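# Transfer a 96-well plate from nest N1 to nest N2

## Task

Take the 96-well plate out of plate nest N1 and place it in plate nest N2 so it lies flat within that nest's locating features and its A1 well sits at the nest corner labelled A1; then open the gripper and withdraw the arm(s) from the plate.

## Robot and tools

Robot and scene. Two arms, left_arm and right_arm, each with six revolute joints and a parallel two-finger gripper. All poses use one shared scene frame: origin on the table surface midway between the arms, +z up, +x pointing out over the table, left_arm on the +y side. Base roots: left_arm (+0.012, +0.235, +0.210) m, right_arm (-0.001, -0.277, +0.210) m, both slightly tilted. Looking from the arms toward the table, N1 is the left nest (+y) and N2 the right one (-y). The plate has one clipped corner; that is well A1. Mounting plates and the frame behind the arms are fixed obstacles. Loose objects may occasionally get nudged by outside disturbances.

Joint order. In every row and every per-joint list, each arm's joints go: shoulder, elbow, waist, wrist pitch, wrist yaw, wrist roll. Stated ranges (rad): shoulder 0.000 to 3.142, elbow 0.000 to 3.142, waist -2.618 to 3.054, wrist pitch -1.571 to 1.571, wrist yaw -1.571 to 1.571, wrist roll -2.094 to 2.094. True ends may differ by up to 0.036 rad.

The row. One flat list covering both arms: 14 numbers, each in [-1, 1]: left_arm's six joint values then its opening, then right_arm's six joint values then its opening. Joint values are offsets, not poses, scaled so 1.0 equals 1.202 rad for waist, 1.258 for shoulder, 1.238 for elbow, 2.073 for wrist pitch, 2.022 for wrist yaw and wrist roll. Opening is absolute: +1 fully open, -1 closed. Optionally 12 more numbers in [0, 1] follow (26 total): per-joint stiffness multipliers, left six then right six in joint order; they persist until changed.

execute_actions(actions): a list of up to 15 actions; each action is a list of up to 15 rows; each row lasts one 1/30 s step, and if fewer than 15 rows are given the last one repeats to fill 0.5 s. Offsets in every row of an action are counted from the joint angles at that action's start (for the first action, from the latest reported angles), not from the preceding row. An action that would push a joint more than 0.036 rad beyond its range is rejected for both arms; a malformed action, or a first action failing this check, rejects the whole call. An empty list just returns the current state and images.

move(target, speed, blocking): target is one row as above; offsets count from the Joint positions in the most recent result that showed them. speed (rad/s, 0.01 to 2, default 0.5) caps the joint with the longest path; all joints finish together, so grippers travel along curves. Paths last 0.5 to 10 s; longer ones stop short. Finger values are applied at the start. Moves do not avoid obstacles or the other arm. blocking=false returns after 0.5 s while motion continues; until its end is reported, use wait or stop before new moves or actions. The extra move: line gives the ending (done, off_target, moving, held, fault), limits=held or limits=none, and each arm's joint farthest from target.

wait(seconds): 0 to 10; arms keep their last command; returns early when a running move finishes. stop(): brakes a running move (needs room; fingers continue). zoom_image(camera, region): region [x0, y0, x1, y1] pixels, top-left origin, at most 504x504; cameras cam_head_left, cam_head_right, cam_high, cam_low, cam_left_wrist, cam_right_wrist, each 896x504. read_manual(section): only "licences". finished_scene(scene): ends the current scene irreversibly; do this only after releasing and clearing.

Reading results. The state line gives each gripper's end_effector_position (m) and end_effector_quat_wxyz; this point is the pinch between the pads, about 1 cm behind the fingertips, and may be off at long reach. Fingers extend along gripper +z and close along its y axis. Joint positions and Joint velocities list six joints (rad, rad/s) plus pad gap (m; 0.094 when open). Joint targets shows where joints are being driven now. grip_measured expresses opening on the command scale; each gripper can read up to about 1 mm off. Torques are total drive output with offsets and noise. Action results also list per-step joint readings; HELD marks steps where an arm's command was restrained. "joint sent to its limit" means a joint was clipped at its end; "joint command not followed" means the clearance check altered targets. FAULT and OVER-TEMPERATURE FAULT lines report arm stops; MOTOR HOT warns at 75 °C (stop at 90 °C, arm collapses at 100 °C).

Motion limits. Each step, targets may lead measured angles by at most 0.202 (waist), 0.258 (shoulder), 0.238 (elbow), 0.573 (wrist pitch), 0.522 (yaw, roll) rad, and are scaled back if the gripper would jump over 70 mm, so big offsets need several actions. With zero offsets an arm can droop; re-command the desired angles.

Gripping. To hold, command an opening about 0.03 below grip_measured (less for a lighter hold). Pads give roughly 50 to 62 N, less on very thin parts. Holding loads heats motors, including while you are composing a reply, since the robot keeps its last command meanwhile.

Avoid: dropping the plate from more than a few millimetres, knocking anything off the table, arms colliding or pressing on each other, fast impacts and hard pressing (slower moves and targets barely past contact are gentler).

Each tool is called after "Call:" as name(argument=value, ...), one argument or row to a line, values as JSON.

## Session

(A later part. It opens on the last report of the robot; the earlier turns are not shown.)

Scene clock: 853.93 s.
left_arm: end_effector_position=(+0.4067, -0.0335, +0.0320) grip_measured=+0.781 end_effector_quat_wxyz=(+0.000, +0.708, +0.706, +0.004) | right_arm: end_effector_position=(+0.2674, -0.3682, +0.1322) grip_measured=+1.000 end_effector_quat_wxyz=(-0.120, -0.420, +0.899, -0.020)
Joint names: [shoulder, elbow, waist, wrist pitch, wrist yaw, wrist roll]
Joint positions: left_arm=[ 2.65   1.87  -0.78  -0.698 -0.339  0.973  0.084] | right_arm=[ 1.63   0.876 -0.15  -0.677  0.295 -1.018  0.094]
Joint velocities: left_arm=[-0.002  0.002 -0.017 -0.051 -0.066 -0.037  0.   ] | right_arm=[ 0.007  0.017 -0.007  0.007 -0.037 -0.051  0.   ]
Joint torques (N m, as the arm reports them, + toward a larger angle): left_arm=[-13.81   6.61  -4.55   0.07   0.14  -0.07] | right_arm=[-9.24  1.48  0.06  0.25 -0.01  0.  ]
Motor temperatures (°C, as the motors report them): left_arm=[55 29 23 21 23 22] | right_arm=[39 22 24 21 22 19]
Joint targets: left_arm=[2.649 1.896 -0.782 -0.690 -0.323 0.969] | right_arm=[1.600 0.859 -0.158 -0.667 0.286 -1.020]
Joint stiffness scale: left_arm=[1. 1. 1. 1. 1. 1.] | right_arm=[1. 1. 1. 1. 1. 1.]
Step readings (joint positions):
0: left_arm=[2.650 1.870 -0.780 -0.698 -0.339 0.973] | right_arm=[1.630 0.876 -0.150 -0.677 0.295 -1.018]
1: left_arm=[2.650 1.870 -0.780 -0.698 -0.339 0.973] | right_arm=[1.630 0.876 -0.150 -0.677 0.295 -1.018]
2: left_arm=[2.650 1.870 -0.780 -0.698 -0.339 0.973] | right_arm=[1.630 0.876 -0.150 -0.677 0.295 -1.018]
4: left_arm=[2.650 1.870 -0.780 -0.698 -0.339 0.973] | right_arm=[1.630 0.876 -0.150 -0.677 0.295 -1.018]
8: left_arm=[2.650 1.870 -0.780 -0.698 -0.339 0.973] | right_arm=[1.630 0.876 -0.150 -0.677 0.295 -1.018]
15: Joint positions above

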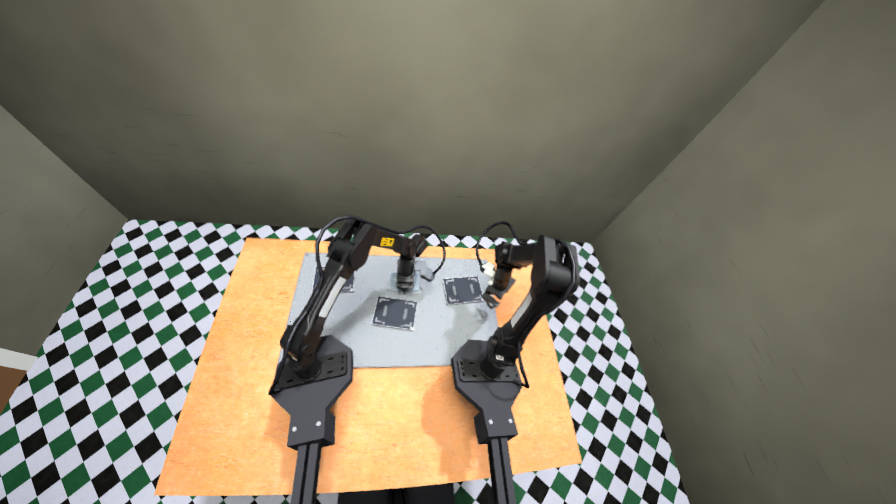

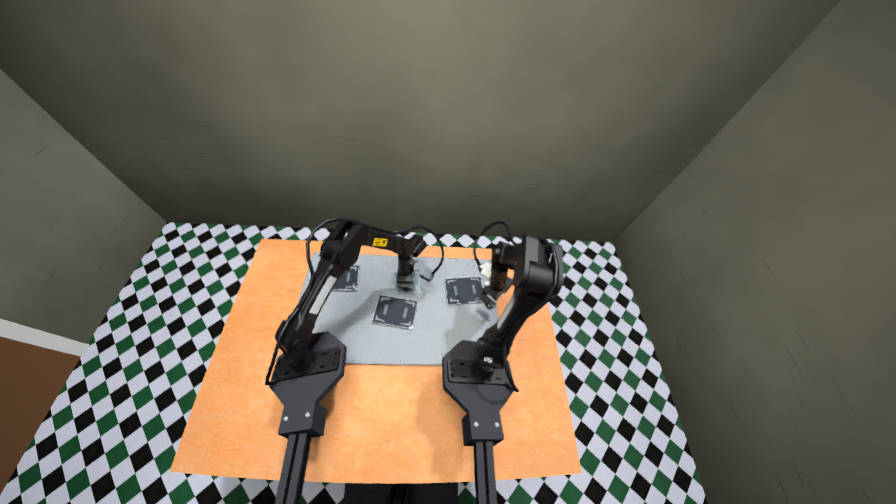

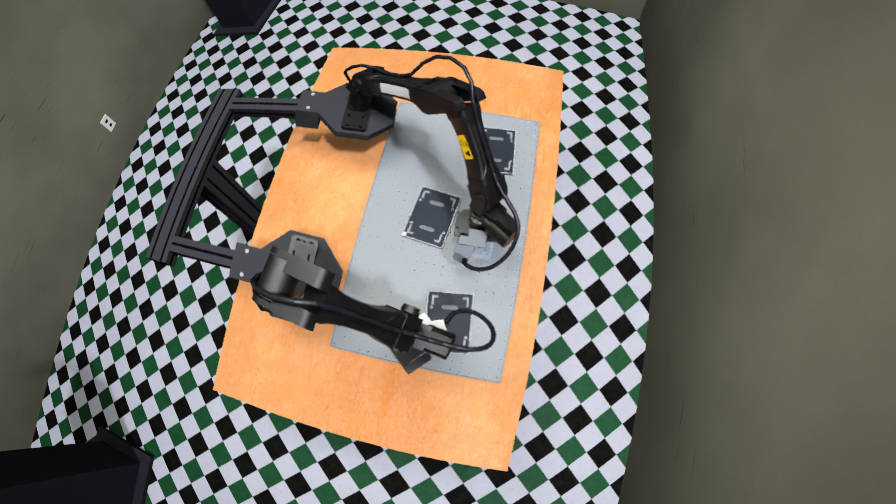

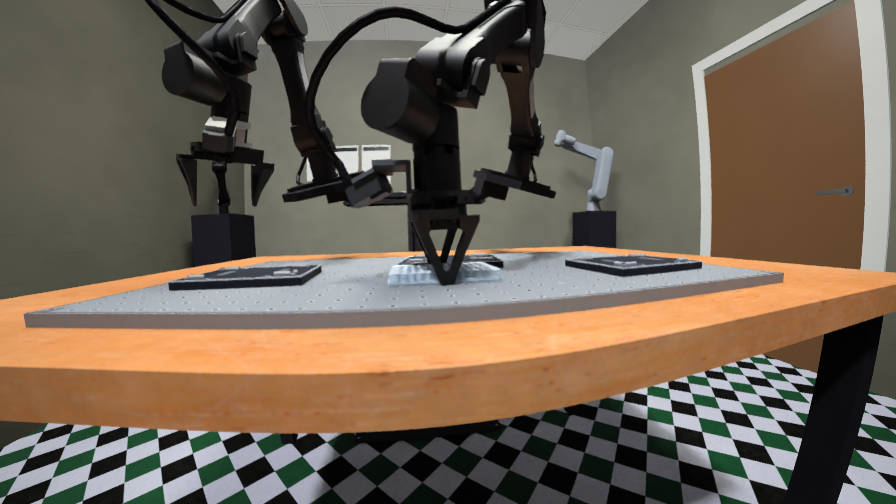

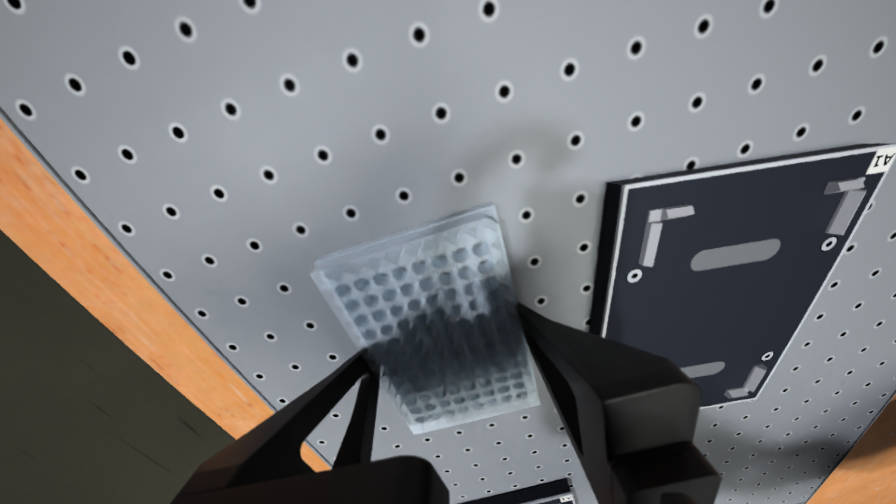

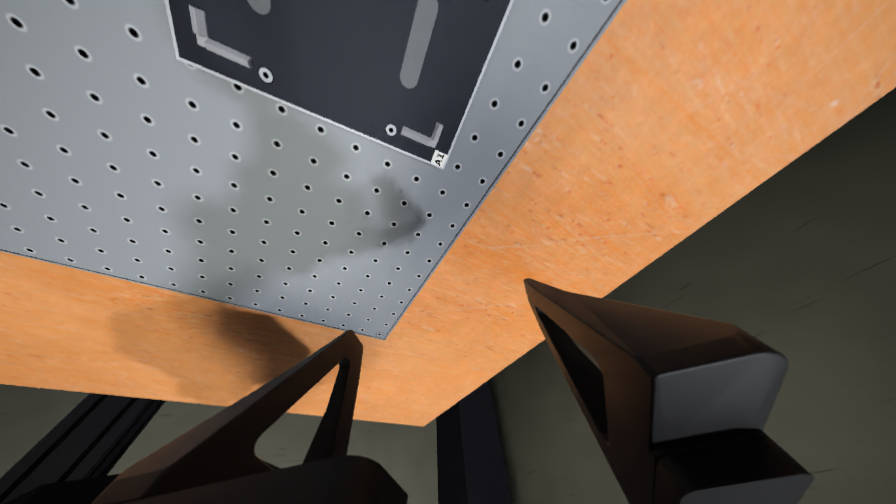

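Call:
execute_actions(
  actions=[
    [[-0.024,0.021,-0.004,-0.002,0.008,-0.002,0.75,-0.024,-0.014,-0.006,0.005,-0.005,-0.001,1],[-0.028,0.021,-0.007,-0.006,0.008,-0.002,0.75,-0.024,-0.014,-0.006,0.005,-0.005,-0.001,1],[-0.032,0.021,-0.010,-0.006,0.008,-0.003,0.75,-0.024,-0.014,-0.006,0.005,-0.005,-0.001,1],[-0.035,0.021,-0.013,-0.008,0.008,-0.003,0.75,-0.024,-0.014,-0.006,0.005,-0.005,-0.001,1],[-0.039,0.021,-0.016,-0.010,0.008,-0.004,0.75,-0.024,-0.014,-0.006,0.005,-0.005,-0.001,1],[-0.043,0.021,-0.018,-0.013,0.008,-0.005,0.75,-0.024,-0.014,-0.006,0.005,-0.005,-0.001,1],[-0.046,0.021,-0.020,-0.016,0.008,-0.006,0.75,-0.024,-0.014,-0.006,0.005,-0.005,-0.001,1],[-0.050,0.021,-0.022,-0.019,0.008,-0.007,0.75,-0.024,-0.014,-0.006,0.005,-0.005,-0.001,1],[-0.054,0.021,-0.024,-0.022,0.008,-0.008,0.75,-0.024,-0.014,-0.006,0.005,-0.005,-0.001,1],[-0.057,0.021,-0.025,-0.025,0.008,-0.009,0.75,-0.024,-0.014,-0.006,0.005,-0.005,-0.001,1],[-0.061,0.021,-0.026,-0.028,0.008,-0.010,0.75,-0.024,-0.014,-0.006,0.005,-0.005,-0.001,1],[-0.064,0.021,-0.027,-0.031,0.008,-0.011,0.75,-0.024,-0.014,-0.006,0.005,-0.005,-0.001,1],[-0.068,0.021,-0.028,-0.034,0.008,-0.012,0.75,-0.024,-0.014,-0.006,0.005,-0.005,-0.001,1],[-0.071,0.021,-0.029,-0.037,0.008,-0.013,0.75,-0.024,-0.014,-0.006,0.005,-0.005,-0.001,1],[-0.075,0.021,-0.030,-0.039,0.008,-0.014,0.75,-0.024,-0.014,-0.006,0.005,-0.005,-0.001,1]],
  ],
)

Scene clock: 886.40 s.
left_arm: end_effector_position=(+0.4142, -0.0342, +0.0589) grip_measured=+0.781 end_effector_quat_wxyz=(+0.010, +0.705, +0.709, +0.005) | right_arm: end_effector_position=(+0.2674, -0.3681, +0.1322) grip_measured=+1.000 end_effector_quat_wxyz=(-0.120, -0.420, +0.899, -0.019)
Joint names: [shoulder, elbow, waist, wrist pitch, wrist yaw, wrist roll]
Joint positions: left_arm=[ 2.591  1.87  -0.791 -0.74  -0.339  0.958  0.084] | right_arm=[ 1.63   0.876 -0.15  -0.677  0.295 -1.018  0.094]
Joint velocities: left_arm=[-0.139  0.007 -0.061 -0.11  -0.066 -0.066  0.001] | right_arm=[ 0.022  0.002 -0.012  0.007  0.051 -0.007  0.   ]
Joint torques (N m, as the arm reports them, + toward a larger angle): left_arm=[-15.89   6.82  -6.01  -0.12   0.15  -0.11] | right_arm=[-9.25  1.53  0.08  0.24 -0.01  0.01]
Motor temperatures (°C, as the motors report them): left_arm=[55 29 23 21 23 22] | right_arm=[39 22 24 21 22 19]
Joint targets: left_arm=[2.556 1.896 -0.816 -0.779 -0.323 0.945] | right_arm=[1.600 0.859 -0.158 -0.667 0.285 -1.020]
Joint stiffness scale: left_arm=[1. 1. 1. 1. 1. 1.] | right_arm=[1. 1. 1. 1. 1. 1.]
Step readings (joint positions):
0: left_arm=[2.650 1.870 -0.780 -0.698 -0.339 0.973] | right_arm=[1.630 0.876 -0.150 -0.677 0.295 -1.018]
1: left_arm=[2.650 1.870 -0.780 -0.698 -0.339 0.973] | right_arm=[1.630 0.876 -0.150 -0.677 0.295 -1.018]
2: left_arm=[2.650 1.870 -0.780 -0.698 -0.339 0.973] | right_arm=[1.630 0.876 -0.150 -0.677 0.295 -1.018]
4: left_arm=[2.648 1.870 -0.780 -0.699 -0.339 0.973] | right_arm=[1.630 0.876 -0.150 -0.677 0.295 -1.018]
8: left_arm=[2.632 1.870 -0.780 -0.709 -0.339 0.970] | right_arm=[1.630 0.876 -0.150 -0.677 0.295 -1.018]
15: Joint positions above

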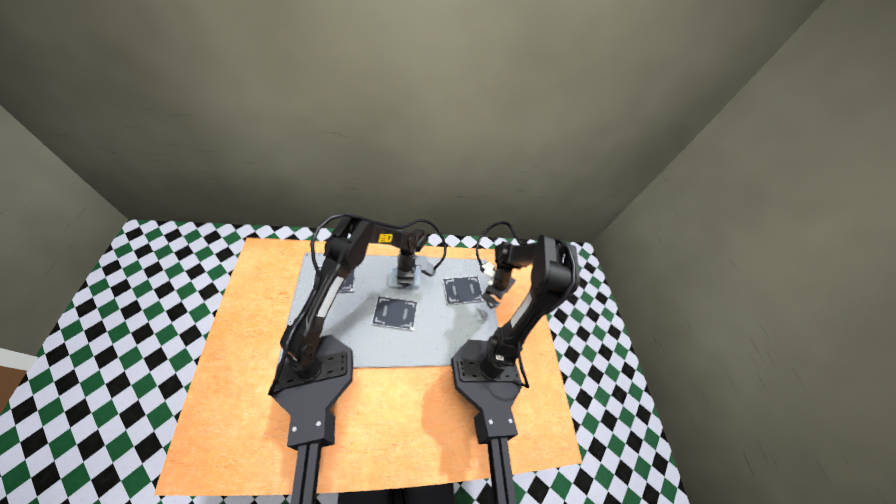

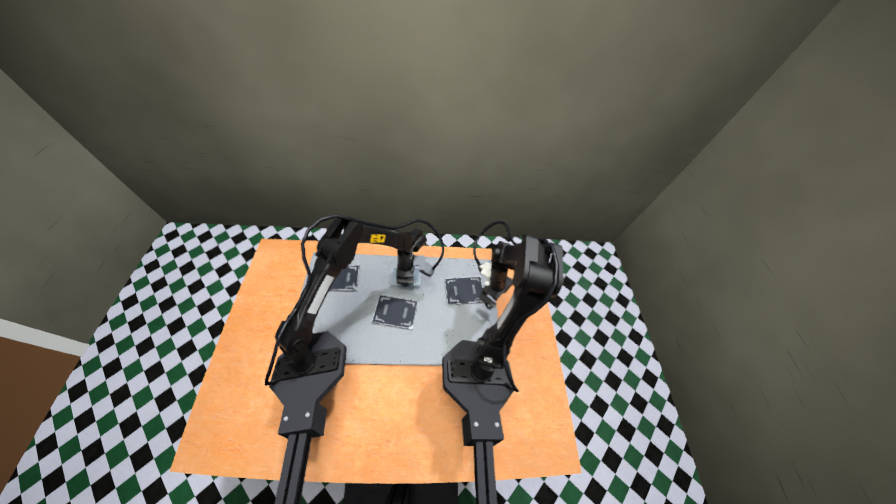

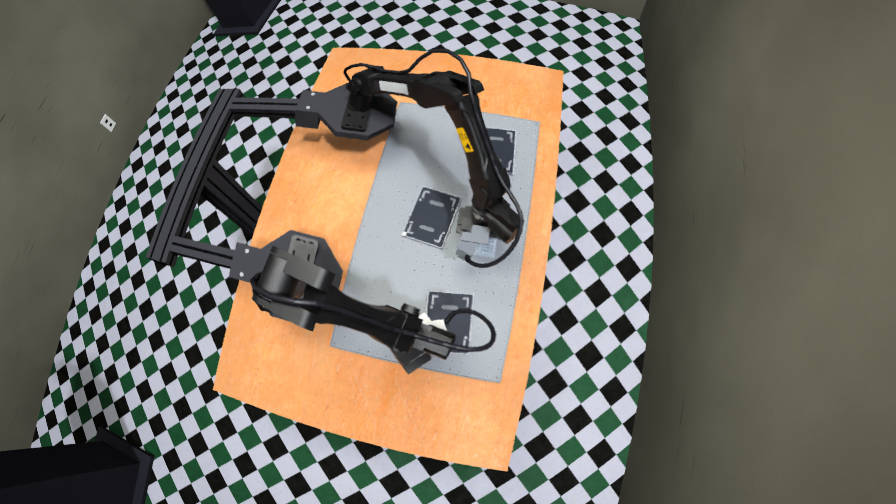

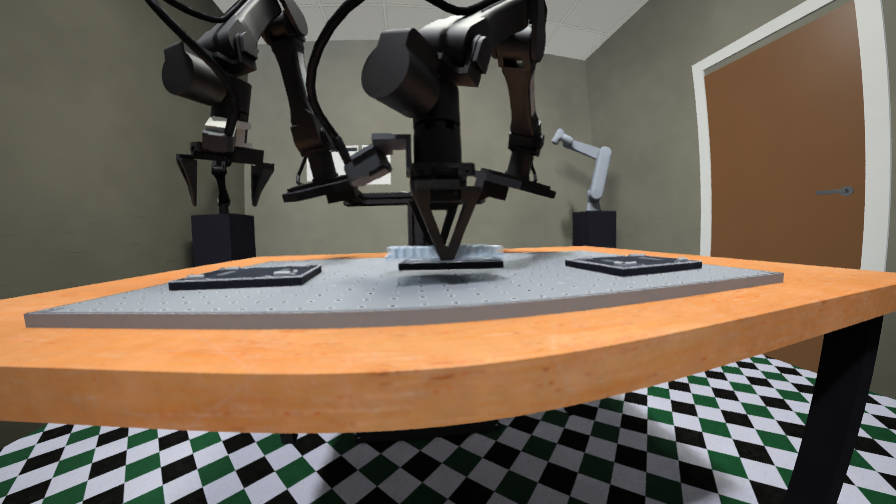

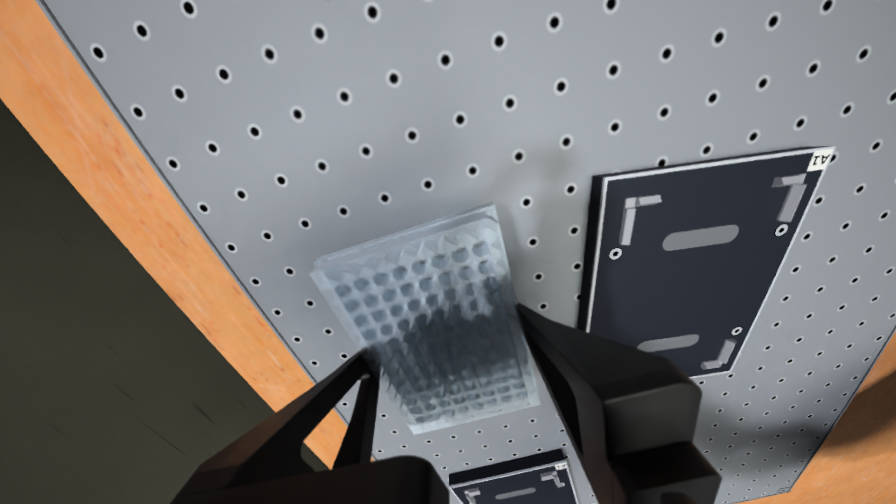

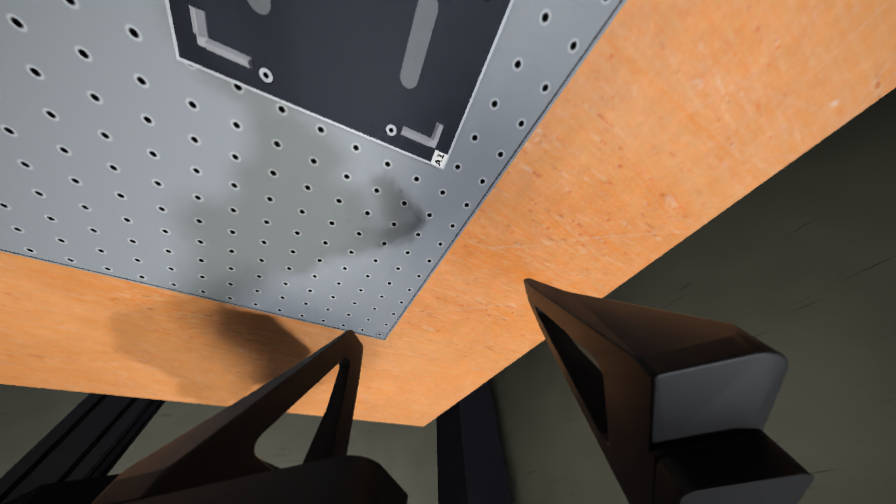

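Call:
move(
  target=[-0.499,-0.506,0.517,0.085,0.062,0.288,0.75,-0.024,-0.014,-0.006,0.005,-0.005,-0.001,1],
  speed=0.3,
)

Scene clock: 900.63 s.
left_arm: end_effector_position=(+0.4135, +0.2641, +0.1013) grip_measured=+0.781 end_effector_quat_wxyz=(-0.003, +0.685, +0.729, +0.008) | right_arm: end_effector_position=(+0.2674, -0.3681, +0.1322) grip_measured=+1.000 end_effector_quat_wxyz=(-0.120, -0.420, +0.899, -0.019)
Joint names: [shoulder, elbow, waist, wrist pitch, wrist yaw, wrist roll]
Joint positions: left_arm=[ 1.987  1.26  -0.168 -0.571 -0.235  1.534  0.084] | right_arm=[ 1.63   0.876 -0.15  -0.677  0.295 -1.018  0.094]
Joint velocities: left_arm=[-0.007 -0.017  0.002 -0.007 -0.066  0.007  0.001] | right_arm=[ 0.027  0.002 -0.007 -0.007 -0.007 -0.022  0.   ]
Joint torques (N m, as the arm reports them, + toward a larger angle): left_arm=[-12.9    2.97  -2.14   0.06   0.18   0.  ] | right_arm=[-9.27  1.54  0.08  0.25 -0.02  0.  ]
Motor temperatures (°C, as the motors report them): left_arm=[57 29 23 20 23 22] | right_arm=[39 22 24 21 22 19]
Joint targets: left_arm=[1.963 1.244 -0.169 -0.564 -0.214 1.541] | right_arm=[1.600 0.859 -0.158 -0.667 0.285 -1.020]
Joint stiffness scale: left_arm=[1. 1. 1. 1. 1. 1.] | right_arm=[1. 1. 1. 1. 1. 1.]
move: off_target (left_arm, right_arm); limits=none; left_arm: farthest joint: the shoulder, 0.024 radians from its target (0.616 radians at the start); right_arm: farthest joint: the shoulder, 0.030 radians from its target (0.030 radians at the start)

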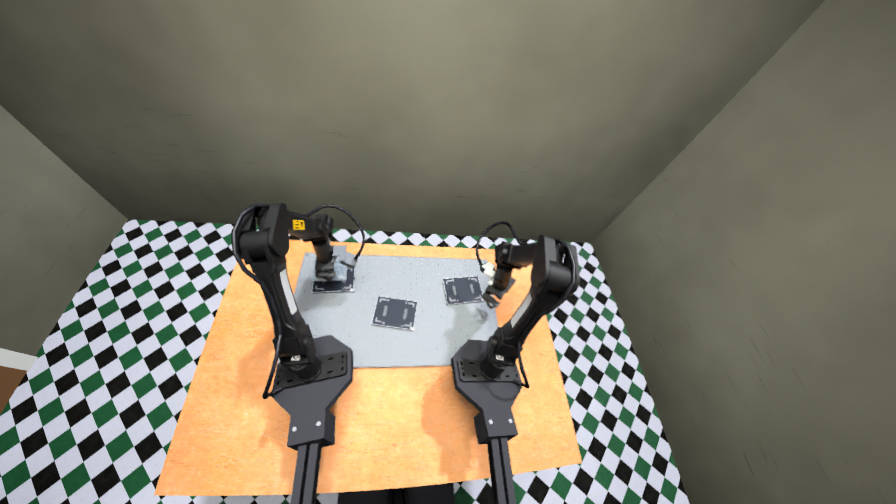

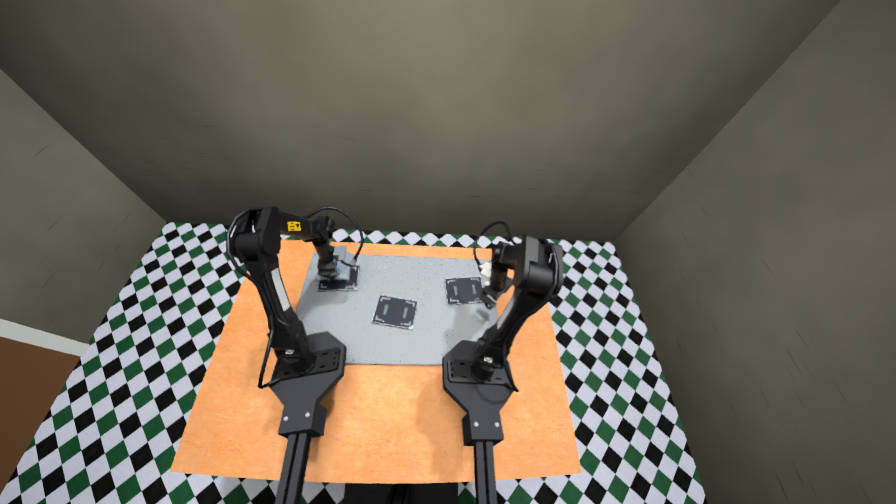

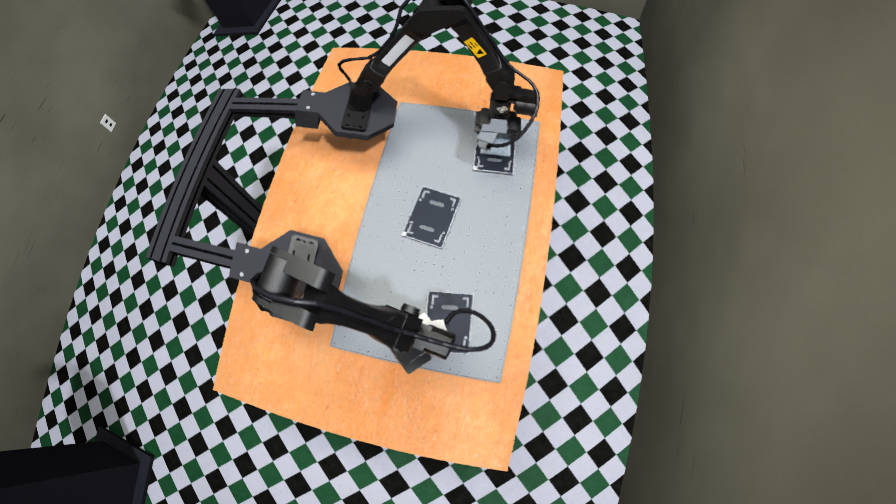

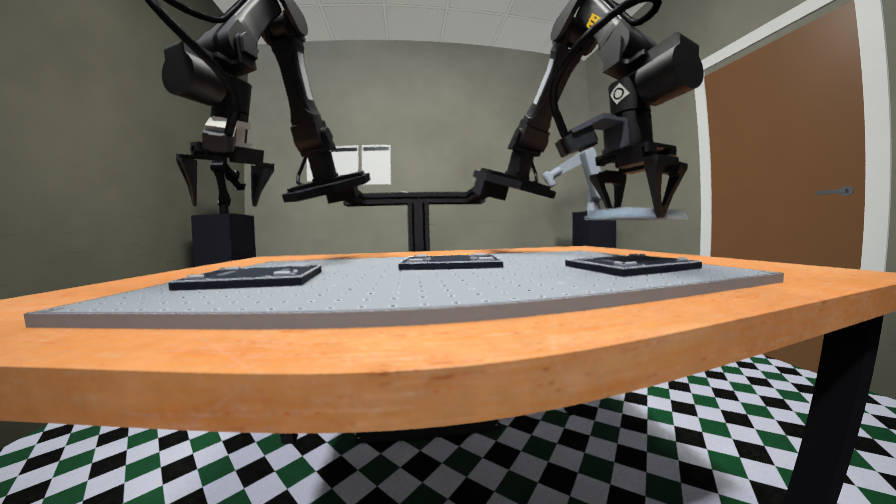

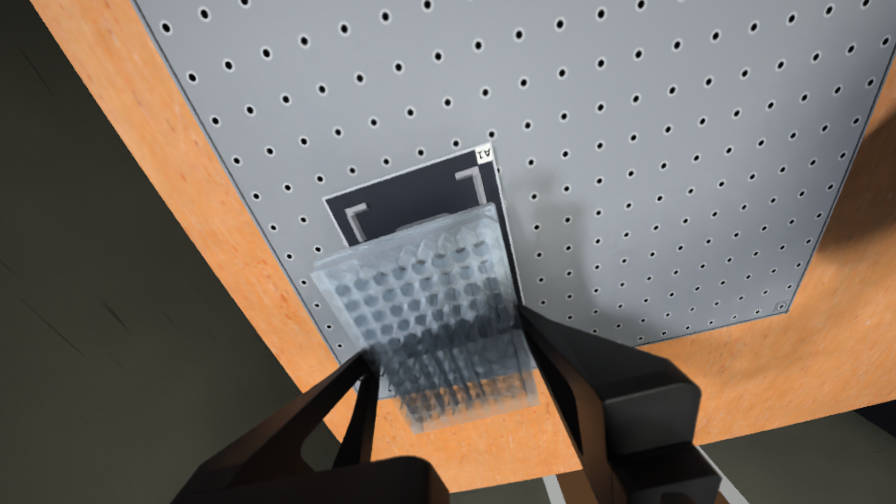

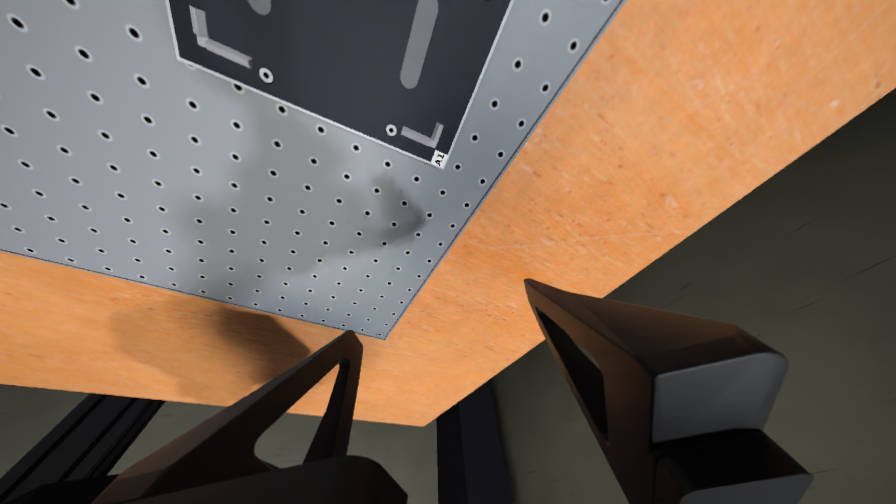

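Call:
move(
  target=[0.0795,-0.013,-0.001,0.0535,0.020,0.015,0.75,-0.024,-0.014,-0.006,0.005,-0.005,-0.001,1],
  speed=0.12,
)

Scene clock: 926.27 s.
left_arm: end_effector_position=(+0.4174, +0.2535, +0.0684) grip_measured=+0.781 end_effector_quat_wxyz=(+0.007, +0.693, +0.721, +0.004) | right_arm: end_effector_position=(+0.2674, -0.3681, +0.1322) grip_measured=+1.000 end_effector_quat_wxyz=(-0.120, -0.420, +0.899, -0.019)
Joint names: [shoulder, elbow, waist, wrist pitch, wrist yaw, wrist roll]
Joint positions: left_arm=[ 2.083  1.26  -0.168 -0.466 -0.216  1.558  0.084] | right_arm=[ 1.63   0.876 -0.15  -0.677  0.295 -1.018  0.094]
Joint velocities: left_arm=[-0.017 -0.002 -0.012  0.022 -0.022 -0.051  0.   ] | right_arm=[ 0.002  0.002 -0.012  0.095  0.037  0.007  0.   ]
Joint torques (N m, as the arm reports them, + toward a larger angle): left_arm=[-10.84   2.63  -2.26   0.1    0.2    0.  ] | right_arm=[-9.26  1.5   0.09  0.23 -0.01  0.  ]
Motor temperatures (°C, as the motors report them): left_arm=[54 28 22 21 23 22] | right_arm=[39 22 24 21 22 19]
Joint targets: left_arm=[2.087 1.244 -0.169 -0.460 -0.194 1.564] | right_arm=[1.600 0.859 -0.158 -0.667 0.285 -1.020]
Joint stiffness scale: left_arm=[1. 1. 1. 1. 1. 1.] | right_arm=[1. 1. 1. 1. 1. 1.]
move: off_target (left_arm, right_arm); limits=none; left_arm: farthest joint: the wrist yaw, 0.021 radians from its target (0.040 radians at the start); right_arm: farthest joint: the shoulder, 0.030 radians from its target (0.030 radians at the start)

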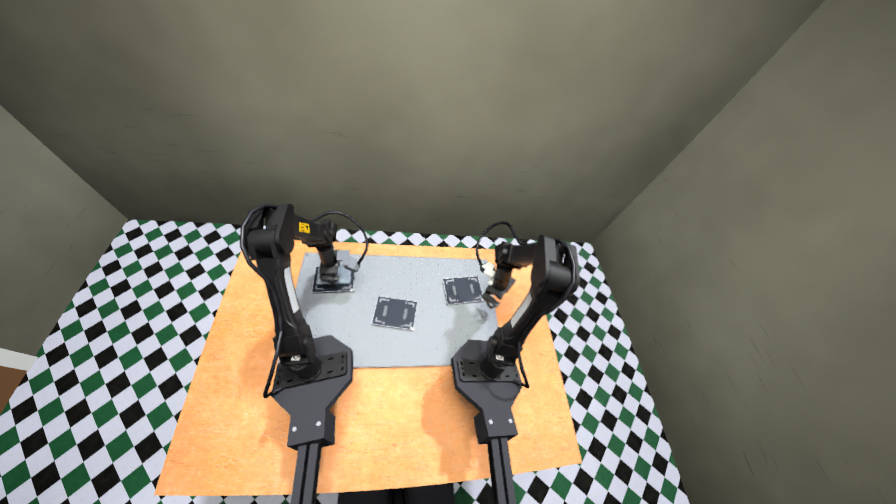

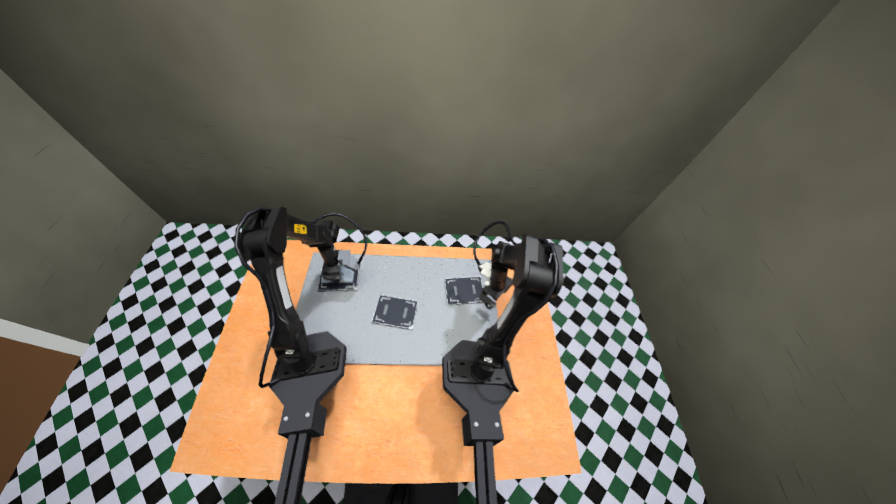

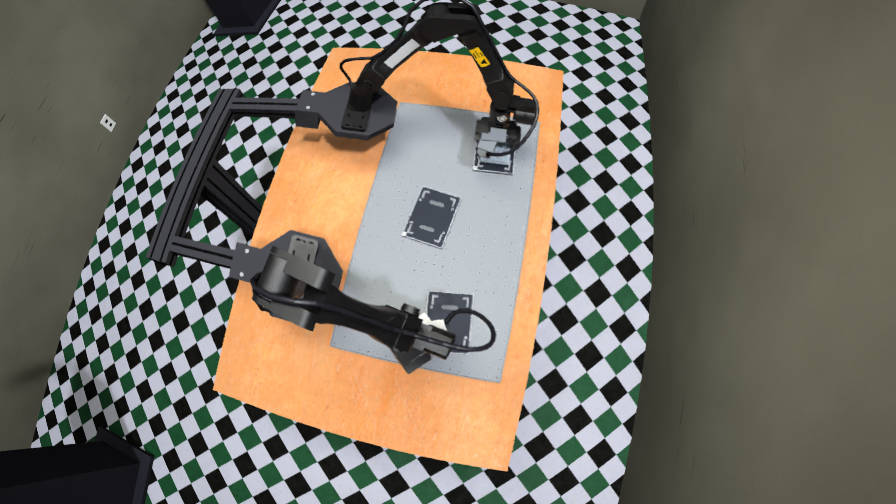

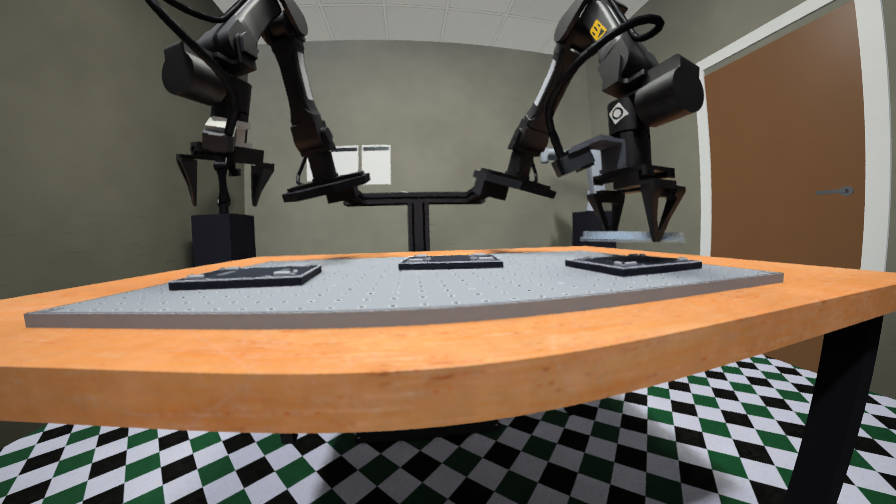

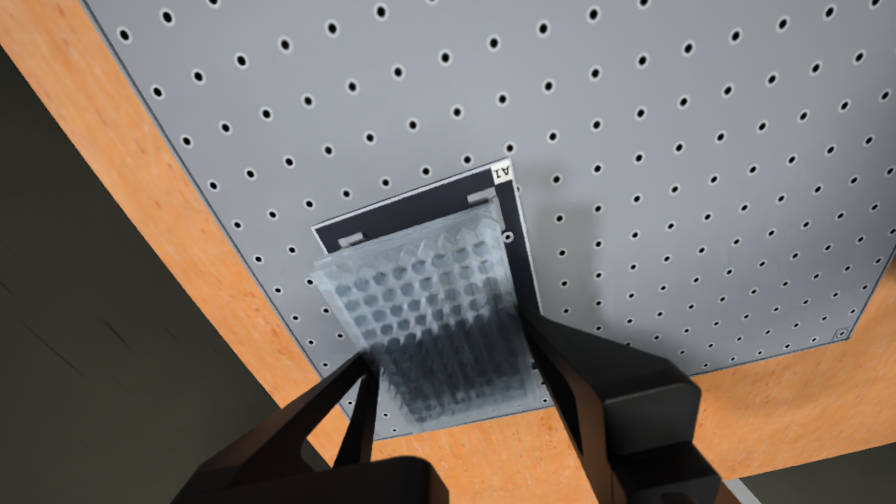

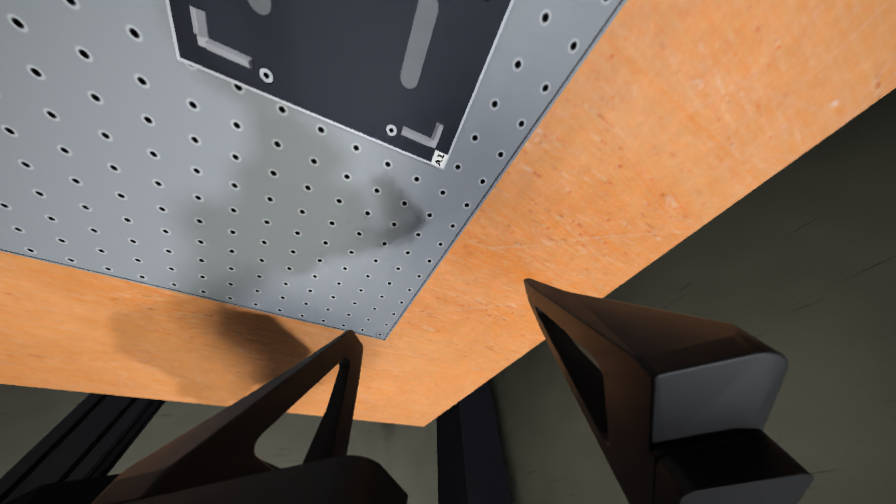

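Call:
zoom_image(
  camera="cam_left_wrist",
  region=[280, 130, 600, 450],
)

Call:
zoom_image(
  camera="cam_low",
  region=[540, 180, 740, 300],
)

Region (280, 130, 600, 450) of cam_left_wrist's 896x504 image, scaled by 1.575, with more detail than that image has.

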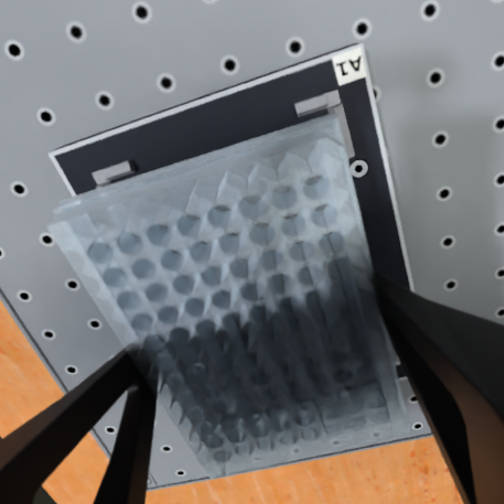

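Region (540, 180, 740, 300) of cam_low's 896x504 image, scaled by 2.520, with more detail than that image has; it fills the top 302 rows of this view, and the rest is white.

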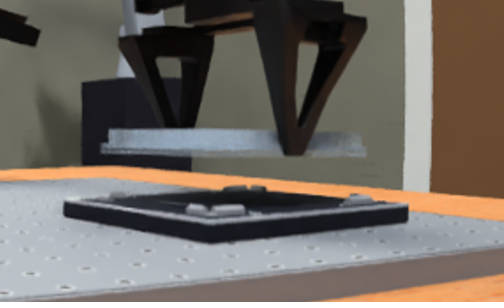

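Call:
move(
  target=[0.0366,-0.013,-0.001,0.019,0.008,0.003,0.75,-0.024,-0.014,-0.006,0.005,-0.005,-0.001,1],
  speed=0.06,
)

Scene clock: 970.03 s.
left_arm: end_effector_position=(+0.4155, +0.2503, +0.0548) grip_measured=+0.781 end_effector_quat_wxyz=(+0.004, +0.694, +0.720, +0.002) | right_arm: end_effector_position=(+0.2675, -0.3680, +0.1322) grip_measured=+1.000 end_effector_quat_wxyz=(-0.120, -0.420, +0.899, -0.019)
Joint names: [shoulder, elbow, waist, wrist pitch, wrist yaw, wrist roll]
Joint positions: left_arm=[ 2.122  1.26  -0.168 -0.433 -0.215  1.559  0.084] | right_arm=[ 1.63   0.876 -0.15  -0.677  0.294 -1.018  0.094]
Joint velocities: left_arm=[ 0.002  0.002  0.007 -0.022 -0.051 -0.007 -0.   ] | right_arm=[ 0.007  0.002  0.017 -0.037  0.037 -0.022  0.   ]
Joint torques (N m, as the arm reports them, + toward a larger angle): left_arm=[-10.76   2.45  -2.29   0.09   0.15   0.02] | right_arm=[-9.3   1.52  0.09  0.24 -0.01  0.  ]
Motor temperatures (°C, as the motors report them): left_arm=[51 27 22 21 23 22] | right_arm=[39 22 24 21 22 19]
Joint targets: left_arm=[2.129 1.244 -0.169 -0.427 -0.199 1.565] | right_arm=[1.600 0.859 -0.158 -0.667 0.284 -1.020]
Joint stiffness scale: left_arm=[1. 1. 1. 1. 1. 1.] | right_arm=[1. 1. 1. 1. 1. 1.]
move: off_target (right_arm); limits=none; left_arm: farthest joint: the elbow, 0.016 radians from its target (0.016 radians at the start); right_arm: farthest joint: the shoulder, 0.030 radians from its target (0.030 radians at the start)

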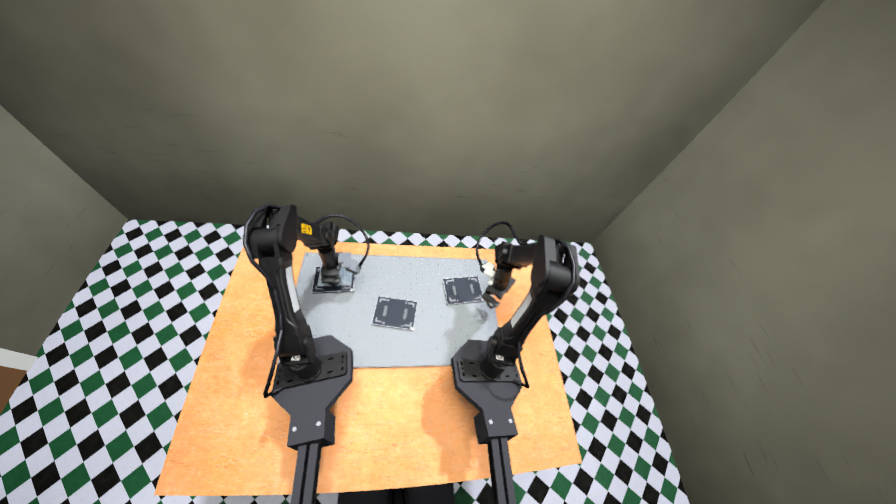

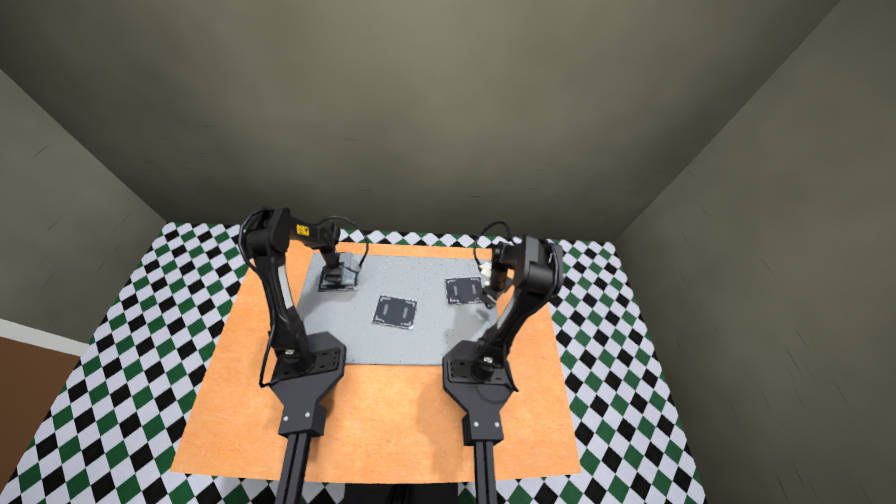

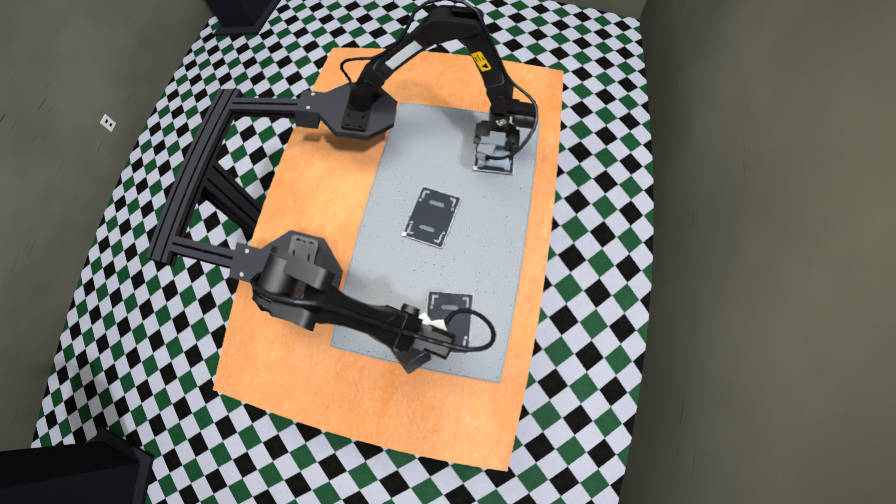

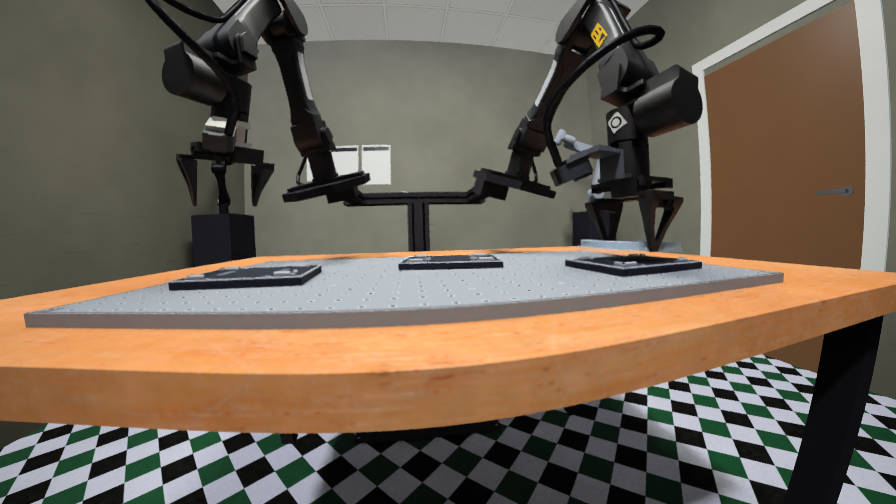

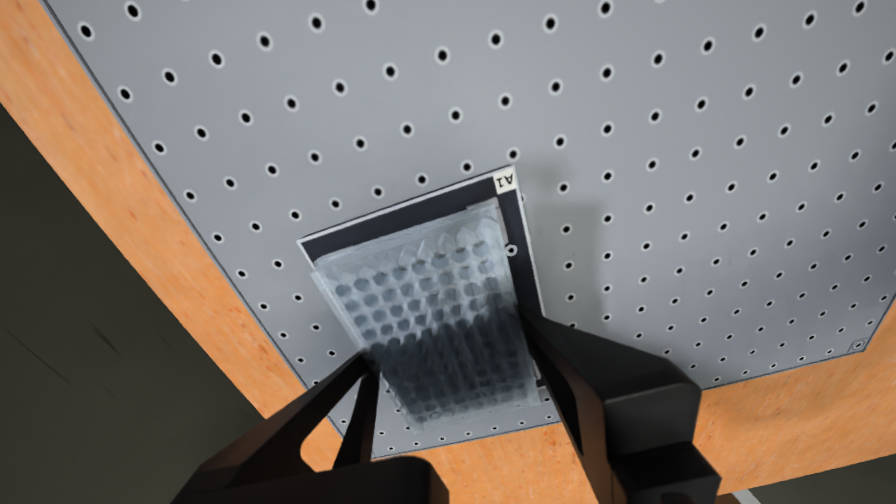

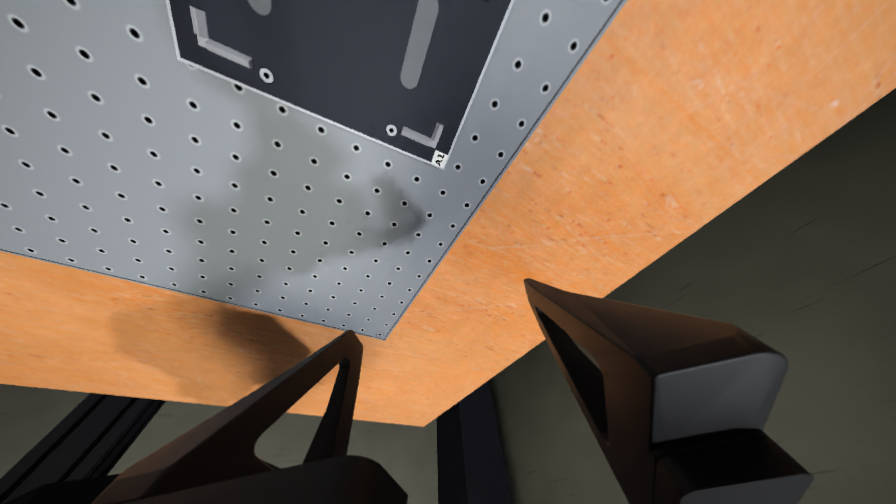

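Call:
zoom_image(
  camera="cam_left_wrist",
  region=[280, 150, 560, 330],
)

Call:
zoom_image(
  camera="cam_left_wrist",
  region=[340, 300, 600, 480],
)

Call:
zoom_image(
  camera="cam_low",
  region=[550, 200, 730, 290],
)

Region (280, 150, 560, 330) of cam_left_wrist's 896x504 image, scaled by 1.800, with more detail than that image has; it fills the top 324 rows of this view, and the rest is white.

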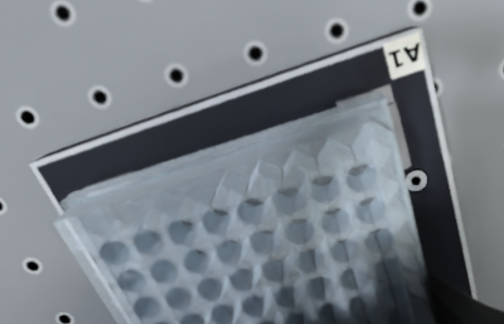

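Region (340, 300, 600, 480) of cam_left_wrist's 896x504 image, scaled by 1.938, with more detail than that image has; it fills the top 349 rows of this view, and the rest is white.

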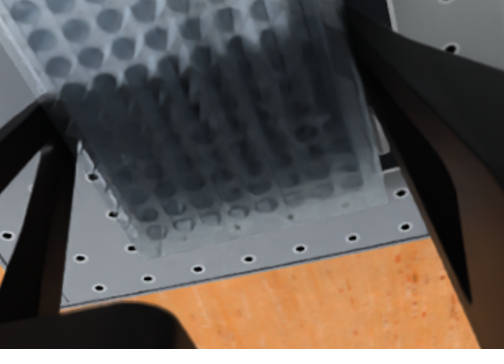

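Region (550, 200, 730, 290) of cam_low's 896x504 image, scaled by 2.800, with more detail than that image has.

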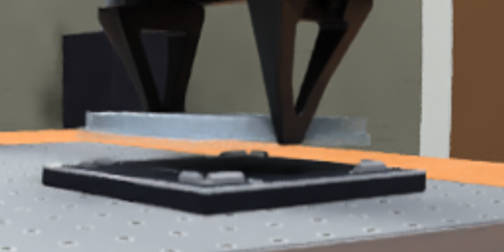

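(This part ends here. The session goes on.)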